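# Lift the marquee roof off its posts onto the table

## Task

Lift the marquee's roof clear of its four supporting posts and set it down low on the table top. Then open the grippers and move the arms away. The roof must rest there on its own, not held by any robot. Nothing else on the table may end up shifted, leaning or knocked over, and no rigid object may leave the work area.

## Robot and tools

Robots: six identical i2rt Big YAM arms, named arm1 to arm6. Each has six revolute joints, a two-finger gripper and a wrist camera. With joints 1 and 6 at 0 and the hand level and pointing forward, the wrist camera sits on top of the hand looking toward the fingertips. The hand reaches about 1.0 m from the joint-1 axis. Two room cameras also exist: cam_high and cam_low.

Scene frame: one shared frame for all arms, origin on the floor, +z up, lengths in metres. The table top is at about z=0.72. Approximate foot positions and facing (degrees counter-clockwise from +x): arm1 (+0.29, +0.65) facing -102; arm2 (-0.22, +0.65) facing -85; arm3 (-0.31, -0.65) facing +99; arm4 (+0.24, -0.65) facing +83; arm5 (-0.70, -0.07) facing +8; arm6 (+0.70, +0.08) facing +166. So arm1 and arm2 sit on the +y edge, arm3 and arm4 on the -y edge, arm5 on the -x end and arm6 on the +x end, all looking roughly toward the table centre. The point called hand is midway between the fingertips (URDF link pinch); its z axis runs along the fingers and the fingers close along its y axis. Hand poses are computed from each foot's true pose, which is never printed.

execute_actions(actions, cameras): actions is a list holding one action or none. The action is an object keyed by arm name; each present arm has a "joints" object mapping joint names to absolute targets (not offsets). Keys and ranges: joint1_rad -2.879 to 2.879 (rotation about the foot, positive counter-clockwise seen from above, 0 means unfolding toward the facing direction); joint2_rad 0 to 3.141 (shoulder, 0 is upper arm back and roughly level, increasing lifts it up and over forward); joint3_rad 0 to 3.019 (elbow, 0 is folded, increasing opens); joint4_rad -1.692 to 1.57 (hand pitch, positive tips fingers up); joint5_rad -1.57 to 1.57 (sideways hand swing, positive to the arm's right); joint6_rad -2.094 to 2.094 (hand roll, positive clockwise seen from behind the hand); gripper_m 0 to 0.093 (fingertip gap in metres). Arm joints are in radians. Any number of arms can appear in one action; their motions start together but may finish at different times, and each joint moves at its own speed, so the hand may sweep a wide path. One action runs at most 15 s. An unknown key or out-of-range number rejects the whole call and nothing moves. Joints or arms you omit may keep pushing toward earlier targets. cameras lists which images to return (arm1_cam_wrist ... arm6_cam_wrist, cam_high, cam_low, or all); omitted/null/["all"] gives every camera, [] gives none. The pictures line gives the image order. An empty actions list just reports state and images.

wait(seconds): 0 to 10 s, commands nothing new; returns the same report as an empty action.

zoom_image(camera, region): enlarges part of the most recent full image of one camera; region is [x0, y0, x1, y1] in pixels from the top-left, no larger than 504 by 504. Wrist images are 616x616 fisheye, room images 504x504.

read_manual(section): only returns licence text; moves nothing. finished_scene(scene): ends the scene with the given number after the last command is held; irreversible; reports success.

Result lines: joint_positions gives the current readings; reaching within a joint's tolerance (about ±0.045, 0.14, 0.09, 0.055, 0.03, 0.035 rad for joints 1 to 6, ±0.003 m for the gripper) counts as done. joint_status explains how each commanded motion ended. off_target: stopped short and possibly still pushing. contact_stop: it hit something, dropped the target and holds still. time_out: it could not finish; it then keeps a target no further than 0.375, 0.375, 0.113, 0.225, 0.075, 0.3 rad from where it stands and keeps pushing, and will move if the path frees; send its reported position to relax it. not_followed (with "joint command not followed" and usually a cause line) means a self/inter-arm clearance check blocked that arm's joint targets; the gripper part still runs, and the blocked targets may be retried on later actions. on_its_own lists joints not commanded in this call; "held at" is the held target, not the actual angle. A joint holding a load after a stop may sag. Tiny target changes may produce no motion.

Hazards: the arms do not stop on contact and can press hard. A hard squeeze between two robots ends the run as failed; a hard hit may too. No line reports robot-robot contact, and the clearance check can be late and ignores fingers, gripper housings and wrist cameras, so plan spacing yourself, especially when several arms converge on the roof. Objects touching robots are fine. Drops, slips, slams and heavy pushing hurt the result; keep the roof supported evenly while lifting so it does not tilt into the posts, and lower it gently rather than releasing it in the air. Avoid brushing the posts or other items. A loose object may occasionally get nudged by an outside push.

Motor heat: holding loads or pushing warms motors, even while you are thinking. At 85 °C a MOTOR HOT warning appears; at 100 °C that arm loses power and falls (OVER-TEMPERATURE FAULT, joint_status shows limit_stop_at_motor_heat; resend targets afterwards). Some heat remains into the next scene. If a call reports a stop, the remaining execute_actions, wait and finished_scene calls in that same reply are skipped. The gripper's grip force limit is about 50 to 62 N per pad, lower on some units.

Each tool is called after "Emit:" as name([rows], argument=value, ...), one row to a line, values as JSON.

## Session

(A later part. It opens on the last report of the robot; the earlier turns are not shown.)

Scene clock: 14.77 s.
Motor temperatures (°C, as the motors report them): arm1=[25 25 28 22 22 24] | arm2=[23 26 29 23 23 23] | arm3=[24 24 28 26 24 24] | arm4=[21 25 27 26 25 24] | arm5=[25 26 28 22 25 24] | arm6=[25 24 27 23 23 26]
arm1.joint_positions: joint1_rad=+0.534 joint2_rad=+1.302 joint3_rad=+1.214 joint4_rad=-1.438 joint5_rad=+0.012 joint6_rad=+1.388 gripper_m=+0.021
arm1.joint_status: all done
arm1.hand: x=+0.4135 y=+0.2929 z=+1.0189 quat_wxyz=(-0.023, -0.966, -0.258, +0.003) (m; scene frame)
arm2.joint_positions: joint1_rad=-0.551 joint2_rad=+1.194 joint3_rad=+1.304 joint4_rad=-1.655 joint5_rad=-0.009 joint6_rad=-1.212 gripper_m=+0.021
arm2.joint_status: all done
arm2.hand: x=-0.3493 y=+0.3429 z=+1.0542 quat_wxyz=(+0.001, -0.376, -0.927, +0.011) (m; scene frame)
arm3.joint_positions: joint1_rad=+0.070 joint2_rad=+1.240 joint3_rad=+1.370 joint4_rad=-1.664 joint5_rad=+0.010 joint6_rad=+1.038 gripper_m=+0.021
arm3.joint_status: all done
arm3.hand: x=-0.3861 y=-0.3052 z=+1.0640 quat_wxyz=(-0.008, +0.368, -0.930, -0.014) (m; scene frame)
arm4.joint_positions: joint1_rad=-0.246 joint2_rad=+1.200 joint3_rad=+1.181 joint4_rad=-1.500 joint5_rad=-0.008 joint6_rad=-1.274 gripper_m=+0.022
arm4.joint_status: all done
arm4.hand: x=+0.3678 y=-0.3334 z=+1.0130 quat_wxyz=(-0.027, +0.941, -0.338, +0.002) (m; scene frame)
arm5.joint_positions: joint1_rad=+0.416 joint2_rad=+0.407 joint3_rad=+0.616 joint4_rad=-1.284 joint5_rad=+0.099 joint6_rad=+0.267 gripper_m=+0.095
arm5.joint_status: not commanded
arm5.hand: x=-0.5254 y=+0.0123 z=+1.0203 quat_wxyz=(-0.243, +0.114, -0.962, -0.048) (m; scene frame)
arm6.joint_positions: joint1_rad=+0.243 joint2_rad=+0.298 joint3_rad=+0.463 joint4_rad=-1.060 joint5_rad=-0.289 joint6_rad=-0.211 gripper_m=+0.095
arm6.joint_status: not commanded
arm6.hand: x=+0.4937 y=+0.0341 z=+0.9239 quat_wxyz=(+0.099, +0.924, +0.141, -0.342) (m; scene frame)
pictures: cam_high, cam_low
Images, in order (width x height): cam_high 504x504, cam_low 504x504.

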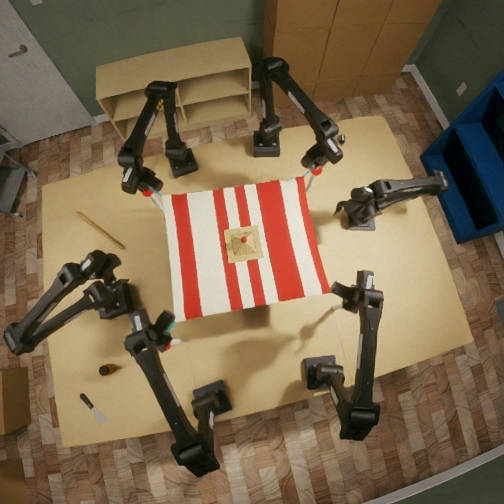

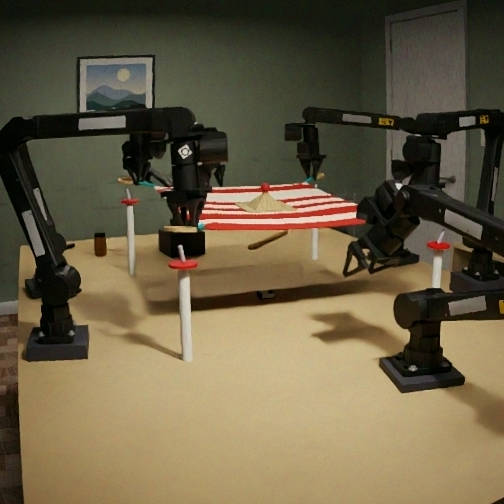

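Emit:
execute_actions([
  {"arm1":{"joints":{"joint1_rad":0.30,"joint6_rad":0.95}},"arm2":{"joints":{"joint1_rad":-0.28,"joint6_rad":-0.8}},"arm3":{"joints":{"joint1_rad":-0.20,"joint6_rad":0.62}},"arm4":{"joints":{"joint1_rad":0.015,"joint6_rad":-0.85}}},
], cameras=["cam_high","cam_low"])

Scene clock: 16.83 s.
Motor temperatures (°C, as the motors report them): arm1=[25 25 28 22 22 24] | arm2=[23 26 29 23 23 23] | arm3=[24 24 28 26 24 24] | arm4=[21 25 27 26 25 24] | arm5=[25 26 28 22 25 24] | arm6=[25 24 27 23 23 26]
arm1.joint_positions: joint1_rad=+0.291 joint2_rad=+1.302 joint3_rad=+1.214 joint4_rad=-1.441 joint5_rad=+0.004 joint6_rad=+0.962 gripper_m=+0.021
arm1.joint_status: all done
arm1.hand: x=+0.3254 y=+0.2743 z=+1.0187 quat_wxyz=(-0.021, -0.938, -0.346, +0.006) (m; scene frame)
arm2.joint_positions: joint1_rad=-0.274 joint2_rad=+1.194 joint3_rad=+1.304 joint4_rad=-1.658 joint5_rad=-0.003 joint6_rad=-0.811 gripper_m=+0.021
arm2.joint_status: all done
arm2.hand: x=-0.2619 y=+0.3194 z=+1.0532 quat_wxyz=(+0.001, -0.433, -0.902, +0.008) (m; scene frame)
arm3.joint_positions: joint1_rad=-0.208 joint2_rad=+1.240 joint3_rad=+1.370 joint4_rad=-1.669 joint5_rad=+0.004 joint6_rad=+0.634 gripper_m=+0.021
arm3.joint_status: all done
arm3.hand: x=-0.2902 y=-0.2990 z=+1.0642 quat_wxyz=(-0.009, +0.426, -0.905, -0.010) (m; scene frame)
arm4.joint_positions: joint1_rad=+0.017 joint2_rad=+1.200 joint3_rad=+1.181 joint4_rad=-1.503 joint5_rad=-0.003 joint6_rad=-0.862 gripper_m=+0.022
arm4.joint_status: all done
arm4.hand: x=+0.2819 y=-0.3113 z=+1.0121 quat_wxyz=(-0.025, +0.913, -0.408, -0.004) (m; scene frame)
arm5.joint_positions: joint1_rad=+0.416 joint2_rad=+0.407 joint3_rad=+0.616 joint4_rad=-1.284 joint5_rad=+0.099 joint6_rad=+0.267 gripper_m=+0.095
arm5.joint_status: not commanded
arm5.hand: x=-0.5254 y=+0.0123 z=+1.0203 quat_wxyz=(-0.243, +0.114, -0.962, -0.048) (m; scene frame)
arm6.joint_positions: joint1_rad=+0.243 joint2_rad=+0.298 joint3_rad=+0.463 joint4_rad=-1.060 joint5_rad=-0.289 joint6_rad=-0.211 gripper_m=+0.095
arm6.joint_status: not commanded
arm6.hand: x=+0.4937 y=+0.0341 z=+0.9239 quat_wxyz=(+0.099, +0.924, +0.141, -0.342) (m; scene frame)
pictures: cam_high, cam_low
Images, in order (width x height): cam_high 504x504, cam_low 504x504.

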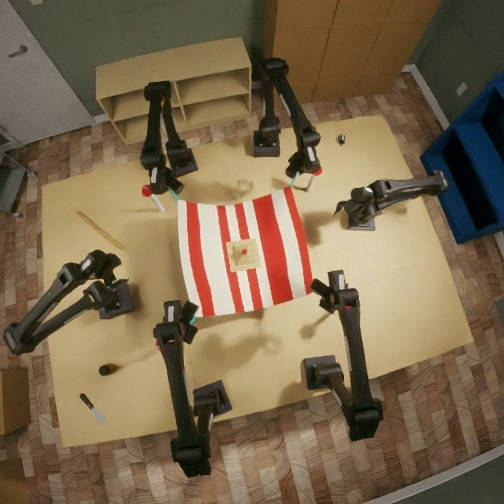

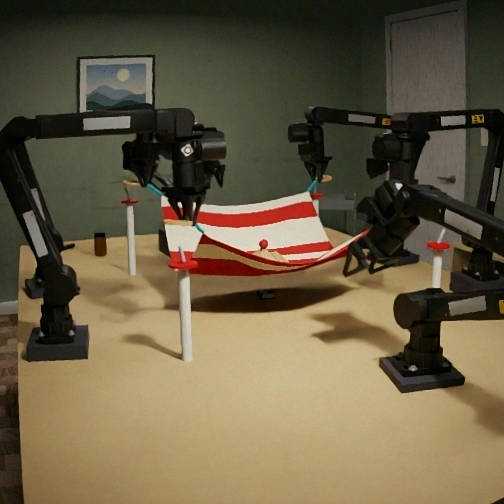

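Emit:
execute_actions([
  {"arm1":{"joints":{"joint2_rad":1.335,"joint3_rad":1.066,"joint4_rad":-1.30,"joint6_rad":0.75}},"arm2":{"joints":{"joint3_rad":1.055,"joint4_rad":-1.405,"joint6_rad":-0.6}},"arm3":{"joints":{"joint2_rad":1.26,"joint3_rad":1.09,"joint4_rad":-1.40,"joint6_rad":0.45}},"arm4":{"joints":{"joint2_rad":1.225,"joint3_rad":1.048,"joint4_rad":-1.385,"joint6_rad":-0.65}}},
], cameras=["cam_high","cam_low"])

Scene clock: 18.77 s.
Motor temperatures (°C, as the motors report them): arm1=[25 25 29 22 22 24] | arm2=[23 26 29 23 23 23] | arm3=[24 24 28 26 24 24] | arm4=[21 25 27 26 25 24] | arm5=[25 26 28 22 25 24] | arm6=[25 24 27 23 23 26]
arm1.joint_positions: joint1_rad=+0.291 joint2_rad=+1.325 joint3_rad=+1.064 joint4_rad=-1.313 joint5_rad=+0.004 joint6_rad=+0.762 gripper_m=+0.021
arm1.joint_status: all done
arm1.hand: x=+0.3241 y=+0.2880 z=+0.9540 quat_wxyz=(+0.002, -0.899, -0.438, +0.000) (m; scene frame)
arm2.joint_positions: joint1_rad=-0.274 joint2_rad=+1.197 joint3_rad=+1.045 joint4_rad=-1.418 joint5_rad=-0.003 joint6_rad=-0.611 gripper_m=+0.021
arm2.joint_status: all done
arm2.hand: x=-0.2619 y=+0.3265 z=+0.9534 quat_wxyz=(+0.004, -0.520, -0.854, -0.002) (m; scene frame)
arm3.joint_positions: joint1_rad=-0.208 joint2_rad=+1.260 joint3_rad=+1.093 joint4_rad=-1.414 joint5_rad=+0.004 joint6_rad=+0.465 gripper_m=+0.021
arm3.joint_status: all done
arm3.hand: x=-0.2901 y=-0.3048 z=+0.9521 quat_wxyz=(+0.001, +0.501, -0.865, +0.009) (m; scene frame)
arm4.joint_positions: joint1_rad=+0.017 joint2_rad=+1.216 joint3_rad=+1.038 joint4_rad=-1.393 joint5_rad=-0.003 joint6_rad=-0.662 gripper_m=+0.022
arm4.joint_status: all done
arm4.hand: x=+0.2810 y=-0.3228 z=+0.9528 quat_wxyz=(-0.002, +0.868, -0.497, +0.003) (m; scene frame)
arm5.joint_positions: joint1_rad=+0.416 joint2_rad=+0.407 joint3_rad=+0.616 joint4_rad=-1.284 joint5_rad=+0.099 joint6_rad=+0.267 gripper_m=+0.095
arm5.joint_status: not commanded
arm5.hand: x=-0.5254 y=+0.0123 z=+1.0203 quat_wxyz=(-0.243, +0.114, -0.962, -0.048) (m; scene frame)
arm6.joint_positions: joint1_rad=+0.243 joint2_rad=+0.298 joint3_rad=+0.463 joint4_rad=-1.060 joint5_rad=-0.289 joint6_rad=-0.211 gripper_m=+0.095
arm6.joint_status: not commanded
arm6.hand: x=+0.4937 y=+0.0341 z=+0.9239 quat_wxyz=(+0.099, +0.924, +0.141, -0.342) (m; scene frame)
pictures: cam_high, cam_low
Images, in order (width x height): cam_high 504x504, cam_low 504x504.

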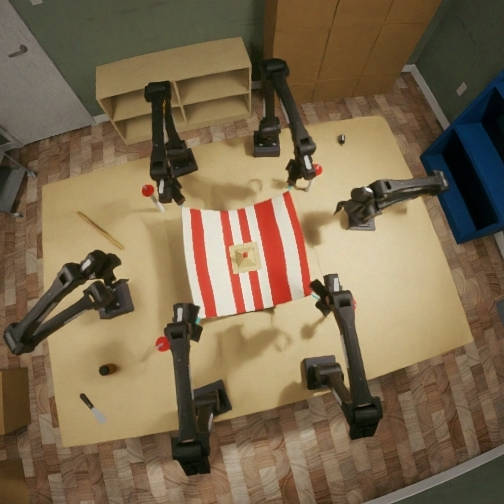

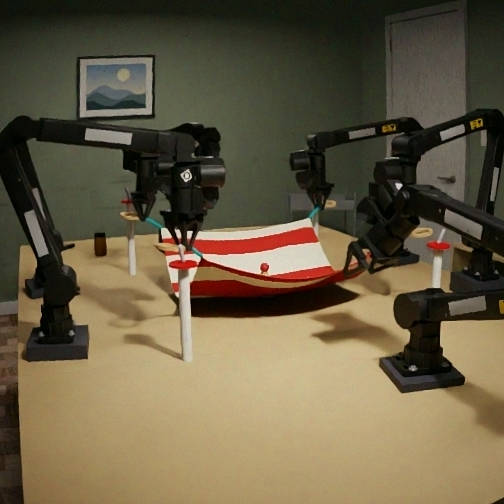

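Emit:
execute_actions([
  {"arm1":{"joints":{"joint2_rad":1.645,"joint3_rad":0.95,"joint4_rad":-0.87,"joint6_rad":0.55}},"arm2":{"joints":{"joint2_rad":1.495,"joint3_rad":0.92,"joint4_rad":-0.98,"joint6_rad":-0.42}},"arm3":{"joints":{"joint2_rad":1.535,"joint3_rad":0.955,"joint4_rad":-0.98,"joint6_rad":0.32}},"arm4":{"joints":{"joint2_rad":1.525,"joint3_rad":0.92,"joint4_rad":-0.955,"joint6_rad":-0.47}}},
], cameras=["cam_high","cam_low"])

Scene clock: 21.00 s.
Motor temperatures (°C, as the motors report them): arm1=[25 25 29 22 22 24] | arm2=[23 26 29 23 23 23] | arm3=[24 24 28 26 24 24] | arm4=[21 25 27 26 25 24] | arm5=[25 26 28 22 25 24] | arm6=[25 24 28 23 23 26]
arm1.joint_positions: joint1_rad=+0.292 joint2_rad=+1.650 joint3_rad=+0.947 joint4_rad=-0.885 joint5_rad=+0.002 joint6_rad=+0.562 gripper_m=+0.021
arm1.joint_status: all done
arm1.hand: x=+0.3289 y=+0.2452 z=+0.7942 quat_wxyz=(+0.007, -0.851, -0.526, -0.003) (m; scene frame)
arm2.joint_positions: joint1_rad=-0.274 joint2_rad=+1.502 joint3_rad=+0.908 joint4_rad=-0.996 joint5_rad=-0.003 joint6_rad=-0.430 gripper_m=+0.021
arm2.joint_status: all done
arm2.hand: x=-0.2701 y=+0.2776 z=+0.8024 quat_wxyz=(+0.010, -0.595, -0.803, -0.010) (m; scene frame)
arm3.joint_positions: joint1_rad=-0.208 joint2_rad=+1.550 joint3_rad=+0.954 joint4_rad=-0.997 joint5_rad=+0.003 joint6_rad=+0.334 gripper_m=+0.021
arm3.joint_status: all done
arm3.hand: x=-0.2870 y=-0.2581 z=+0.7996 quat_wxyz=(+0.006, +0.556, -0.831, +0.013) (m; scene frame)
arm4.joint_positions: joint1_rad=+0.017 joint2_rad=+1.530 joint3_rad=+0.910 joint4_rad=-0.965 joint5_rad=-0.003 joint6_rad=-0.482 gripper_m=+0.022
arm4.joint_status: all done
arm4.hand: x=+0.2893 y=-0.2716 z=+0.8008 quat_wxyz=(+0.004, +0.820, -0.573, +0.006) (m; scene frame)
arm5.joint_positions: joint1_rad=+0.416 joint2_rad=+0.407 joint3_rad=+0.616 joint4_rad=-1.284 joint5_rad=+0.099 joint6_rad=+0.267 gripper_m=+0.095
arm5.joint_status: not commanded
arm5.hand: x=-0.5254 y=+0.0123 z=+1.0203 quat_wxyz=(-0.243, +0.114, -0.962, -0.048) (m; scene frame)
arm6.joint_positions: joint1_rad=+0.243 joint2_rad=+0.298 joint3_rad=+0.463 joint4_rad=-1.060 joint5_rad=-0.289 joint6_rad=-0.211 gripper_m=+0.095
arm6.joint_status: not commanded
arm6.hand: x=+0.4937 y=+0.0341 z=+0.9239 quat_wxyz=(+0.099, +0.924, +0.141, -0.342) (m; scene frame)
pictures: cam_high, cam_low
Images, in order (width x height): cam_high 504x504, cam_low 504x504.

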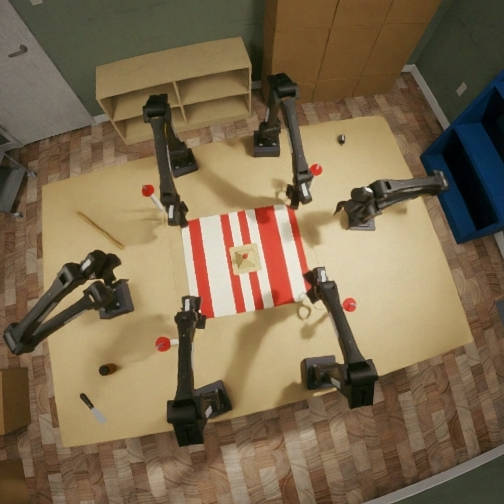

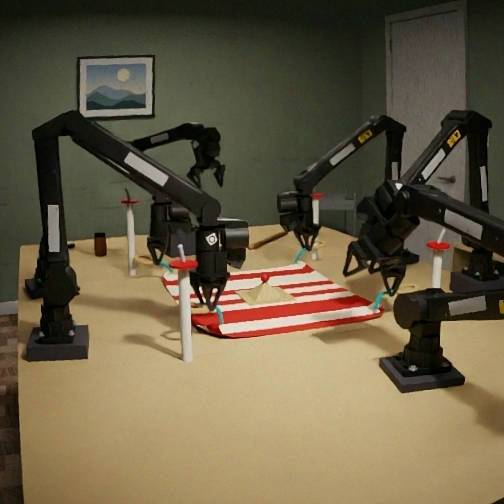

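Emit:
execute_actions([
  {"arm1":{"joints":{"joint3_rad":0.754,"joint4_rad":-0.66}},"arm2":{"joints":{"joint3_rad":0.712,"joint4_rad":-0.755}},"arm3":{"joints":{"joint3_rad":0.759,"joint4_rad":-0.764}},"arm4":{"joints":{"joint3_rad":0.713,"joint4_rad":-0.733}}},
], cameras=["cam_high","cam_low"])

Scene clock: 22.47 s.
Motor temperatures (°C, as the motors report them): arm1=[25 25 28 22 22 24] | arm2=[23 26 29 23 23 23] | arm3=[24 24 28 26 24 24] | arm4=[21 25 27 26 25 24] | arm5=[25 26 29 22 25 24] | arm6=[25 24 28 23 23 26]
arm1.joint_positions: joint1_rad=+0.292 joint2_rad=+1.648 joint3_rad=+0.750 joint4_rad=-0.676 joint5_rad=+0.002 joint6_rad=+0.561 gripper_m=+0.021
arm1.joint_status: all done
arm1.hand: x=+0.3241 y=+0.2957 z=+0.7424 quat_wxyz=(+0.001, -0.850, -0.526, +0.000) (m; scene frame)
arm2.joint_positions: joint1_rad=-0.274 joint2_rad=+1.495 joint3_rad=+0.700 joint4_rad=-0.772 joint5_rad=-0.003 joint6_rad=-0.430 gripper_m=+0.021
arm2.joint_status: all done
arm2.hand: x=-0.2643 y=+0.3239 z=+0.7440 quat_wxyz=(+0.004, -0.595, -0.803, +0.000) (m; scene frame)
arm3.joint_positions: joint1_rad=-0.208 joint2_rad=+1.543 joint3_rad=+0.758 joint4_rad=-0.782 joint5_rad=+0.003 joint6_rad=+0.334 gripper_m=+0.021
arm3.joint_status: all done
arm3.hand: x=-0.2892 y=-0.3002 z=+0.7448 quat_wxyz=(-0.002, +0.557, -0.831, +0.003) (m; scene frame)
arm4.joint_positions: joint1_rad=+0.017 joint2_rad=+1.530 joint3_rad=+0.703 joint4_rad=-0.743 joint5_rad=-0.003 joint6_rad=-0.481 gripper_m=+0.022
arm4.joint_status: all done
arm4.hand: x=+0.2836 y=-0.3197 z=+0.7416 quat_wxyz=(-0.002, +0.819, -0.573, +0.003) (m; scene frame)
arm5.joint_positions: joint1_rad=+0.416 joint2_rad=+0.407 joint3_rad=+0.616 joint4_rad=-1.284 joint5_rad=+0.099 joint6_rad=+0.267 gripper_m=+0.095
arm5.joint_status: not commanded
arm5.hand: x=-0.5254 y=+0.0123 z=+1.0203 quat_wxyz=(-0.243, +0.114, -0.962, -0.048) (m; scene frame)
arm6.joint_positions: joint1_rad=+0.243 joint2_rad=+0.298 joint3_rad=+0.463 joint4_rad=-1.060 joint5_rad=-0.289 joint6_rad=-0.211 gripper_m=+0.095
arm6.joint_status: not commanded
arm6.hand: x=+0.4937 y=+0.0341 z=+0.9239 quat_wxyz=(+0.099, +0.924, +0.141, -0.342) (m; scene frame)
pictures: cam_high, cam_low
Images, in order (width x height): cam_high 504x504, cam_low 504x504.

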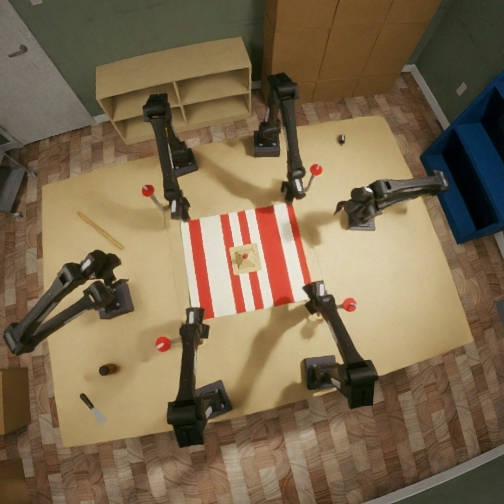

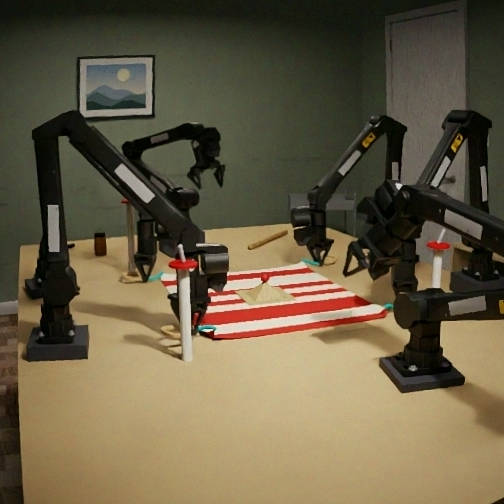

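Emit:
execute_actions([
  {"arm1":{"joints":{"gripper_m":0.05}},"arm2":{"joints":{"gripper_m":0.05}},"arm3":{"joints":{"gripper_m":0.05}},"arm4":{"joints":{"gripper_m":0.05}}},
], cameras=["arm1_cam_wrist","arm2_cam_wrist","arm3_cam_wrist","arm4_cam_wrist"])

Scene clock: 23.23 s.
Motor temperatures (°C, as the motors report them): arm1=[25 25 28 22 22 24] | arm2=[23 26 29 23 23 23] | arm3=[24 24 28 26 24 24] | arm4=[21 25 27 26 25 24] | arm5=[25 26 29 22 25 24] | arm6=[25 24 28 23 23 26]
arm1.joint_positions: joint1_rad=+0.292 joint2_rad=+1.648 joint3_rad=+0.750 joint4_rad=-0.676 joint5_rad=+0.002 joint6_rad=+0.561 gripper_m=+0.050
arm1.joint_status: all done
arm1.hand: x=+0.3241 y=+0.2957 z=+0.7424 quat_wxyz=(+0.001, -0.850, -0.526, +0.000) (m; scene frame)
arm2.joint_positions: joint1_rad=-0.274 joint2_rad=+1.495 joint3_rad=+0.700 joint4_rad=-0.772 joint5_rad=-0.003 joint6_rad=-0.430 gripper_m=+0.050
arm2.joint_status: all done
arm2.hand: x=-0.2643 y=+0.3239 z=+0.7440 quat_wxyz=(+0.004, -0.596, -0.803, +0.000) (m; scene frame)
arm3.joint_positions: joint1_rad=-0.208 joint2_rad=+1.543 joint3_rad=+0.758 joint4_rad=-0.782 joint5_rad=+0.003 joint6_rad=+0.334 gripper_m=+0.050
arm3.joint_status: all done
arm3.hand: x=-0.2892 y=-0.3002 z=+0.7448 quat_wxyz=(-0.002, +0.557, -0.831, +0.003) (m; scene frame)
arm4.joint_positions: joint1_rad=+0.017 joint2_rad=+1.530 joint3_rad=+0.703 joint4_rad=-0.743 joint5_rad=-0.003 joint6_rad=-0.481 gripper_m=+0.050
arm4.joint_status: all done
arm4.hand: x=+0.2836 y=-0.3197 z=+0.7416 quat_wxyz=(-0.002, +0.819, -0.573, +0.003) (m; scene frame)
arm5.joint_positions: joint1_rad=+0.416 joint2_rad=+0.407 joint3_rad=+0.616 joint4_rad=-1.284 joint5_rad=+0.099 joint6_rad=+0.267 gripper_m=+0.095
arm5.joint_status: not commanded
arm5.hand: x=-0.5254 y=+0.0123 z=+1.0203 quat_wxyz=(-0.243, +0.114, -0.962, -0.048) (m; scene frame)
arm6.joint_positions: joint1_rad=+0.243 joint2_rad=+0.298 joint3_rad=+0.463 joint4_rad=-1.060 joint5_rad=-0.289 joint6_rad=-0.211 gripper_m=+0.095
arm6.joint_status: not commanded
arm6.hand: x=+0.4937 y=+0.0341 z=+0.9239 quat_wxyz=(+0.099, +0.924, +0.141, -0.342) (m; scene frame)
pictures: arm1_cam_wrist, arm2_cam_wrist, arm3_cam_wrist, arm4_cam_wrist
Images, in order (width x height): arm1_cam_wrist 616x616, arm2_cam_wrist 616x616, arm3_cam_wrist 616x616, arm4_cam_wrist 616x616.

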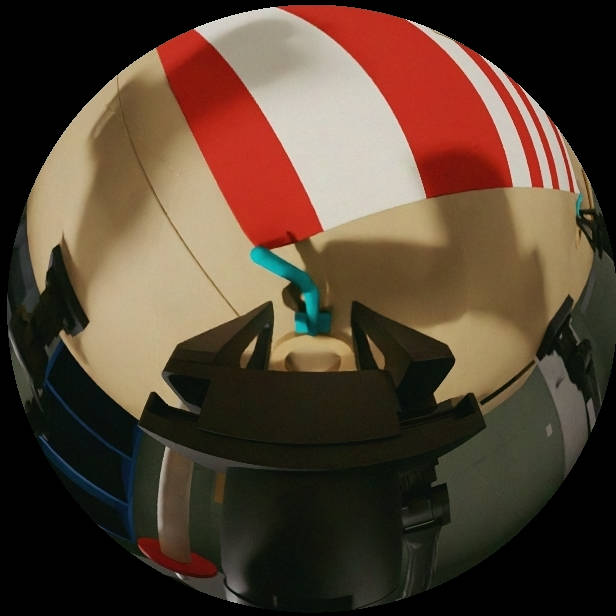

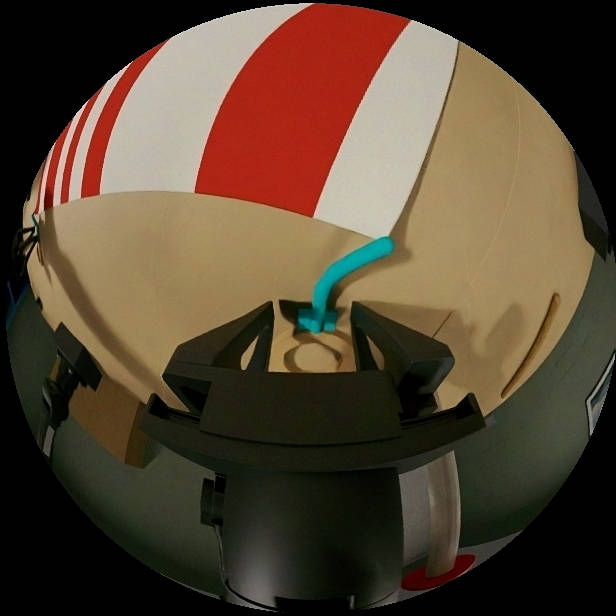

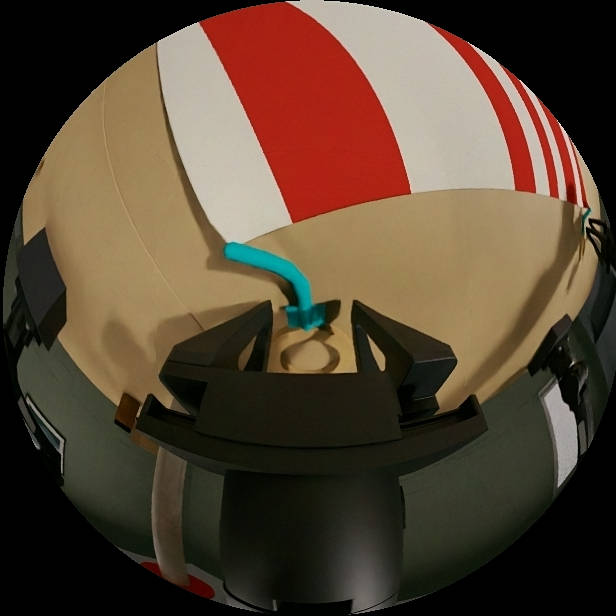

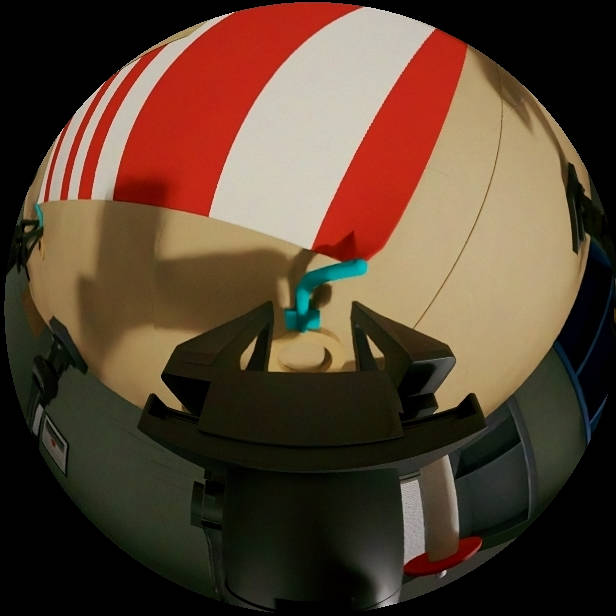

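Emit:
execute_actions([
  {"arm1":{"joints":{"joint2_rad":0.6,"joint4_rad":-1.0}},"arm2":{"joints":{"joint2_rad":0.55,"joint4_rad":-1.05}},"arm3":{"joints":{"joint2_rad":0.55,"joint4_rad":-1.05}},"arm4":{"joints":{"joint2_rad":0.55,"joint4_rad":-1.05}}},
], cameras=["cam_high","cam_low"])

Scene clock: 25.27 s.
Motor temperatures (°C, as the motors report them): arm1=[25 25 28 22 22 24] | arm2=[23 26 29 23 23 23] | arm3=[24 24 28 26 24 24] | arm4=[21 25 27 26 25 24] | arm5=[25 26 29 22 25 24] | arm6=[25 24 28 23 23 26]
arm1.joint_positions: joint1_rad=+0.292 joint2_rad=+0.599 joint3_rad=+0.750 joint4_rad=-0.982 joint5_rad=+0.002 joint6_rad=+0.561 gripper_m=+0.050
arm1.joint_status: all done
arm1.hand: x=+0.3172 y=+0.3608 z=+1.0598 quat_wxyz=(-0.325, -0.793, -0.490, +0.160) (m; scene frame)
arm2.joint_positions: joint1_rad=-0.274 joint2_rad=+0.548 joint3_rad=+0.700 joint4_rad=-1.032 joint5_rad=-0.003 joint6_rad=-0.430 gripper_m=+0.050
arm2.joint_status: all done
arm2.hand: x=-0.2540 y=+0.3820 z=+1.0038 quat_wxyz=(-0.159, -0.560, -0.758, +0.295) (m; scene frame)
arm3.joint_positions: joint1_rad=-0.208 joint2_rad=+0.549 joint3_rad=+0.758 joint4_rad=-1.031 joint5_rad=+0.003 joint6_rad=+0.334 gripper_m=+0.050
arm3.joint_status: all done
arm3.hand: x=-0.2944 y=-0.3735 z=+1.0351 quat_wxyz=(-0.221, +0.519, -0.774, -0.288) (m; scene frame)
arm4.joint_positions: joint1_rad=+0.017 joint2_rad=+0.553 joint3_rad=+0.703 joint4_rad=-1.042 joint5_rad=-0.003 joint6_rad=-0.481 gripper_m=+0.050
arm4.joint_status: all done
arm4.hand: x=+0.2722 y=-0.3848 z=+1.0099 quat_wxyz=(-0.298, +0.774, -0.539, -0.151) (m; scene frame)
arm5.joint_positions: joint1_rad=+0.416 joint2_rad=+0.407 joint3_rad=+0.616 joint4_rad=-1.284 joint5_rad=+0.099 joint6_rad=+0.267 gripper_m=+0.095
arm5.joint_status: not commanded
arm5.hand: x=-0.5254 y=+0.0123 z=+1.0203 quat_wxyz=(-0.243, +0.114, -0.962, -0.048) (m; scene frame)
arm6.joint_positions: joint1_rad=+0.243 joint2_rad=+0.298 joint3_rad=+0.463 joint4_rad=-1.060 joint5_rad=-0.289 joint6_rad=-0.211 gripper_m=+0.095
arm6.joint_status: not commanded
arm6.hand: x=+0.4937 y=+0.0341 z=+0.9239 quat_wxyz=(+0.099, +0.924, +0.141, -0.342) (m; scene frame)
pictures: cam_high, cam_low
Images, in order (width x height): cam_high 504x504, cam_low 504x504.

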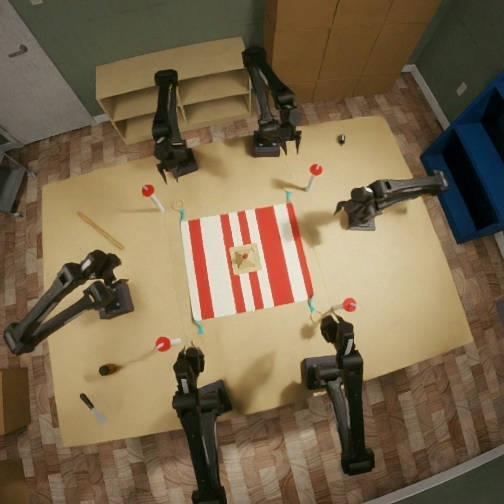

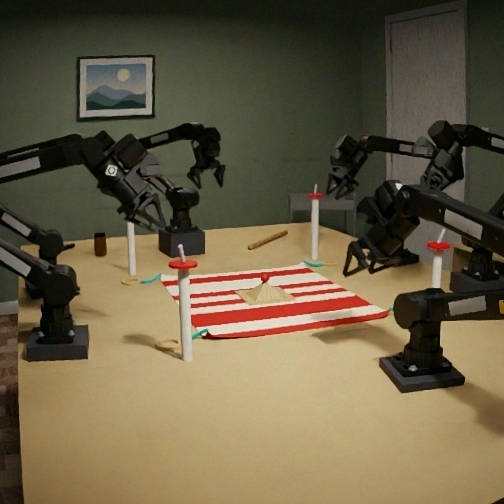

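The roof is flat on the table, the rings are off the posts, and the arms are clear.

Emit:
finished_scene(scene=2)

The scene is finished: the task was done.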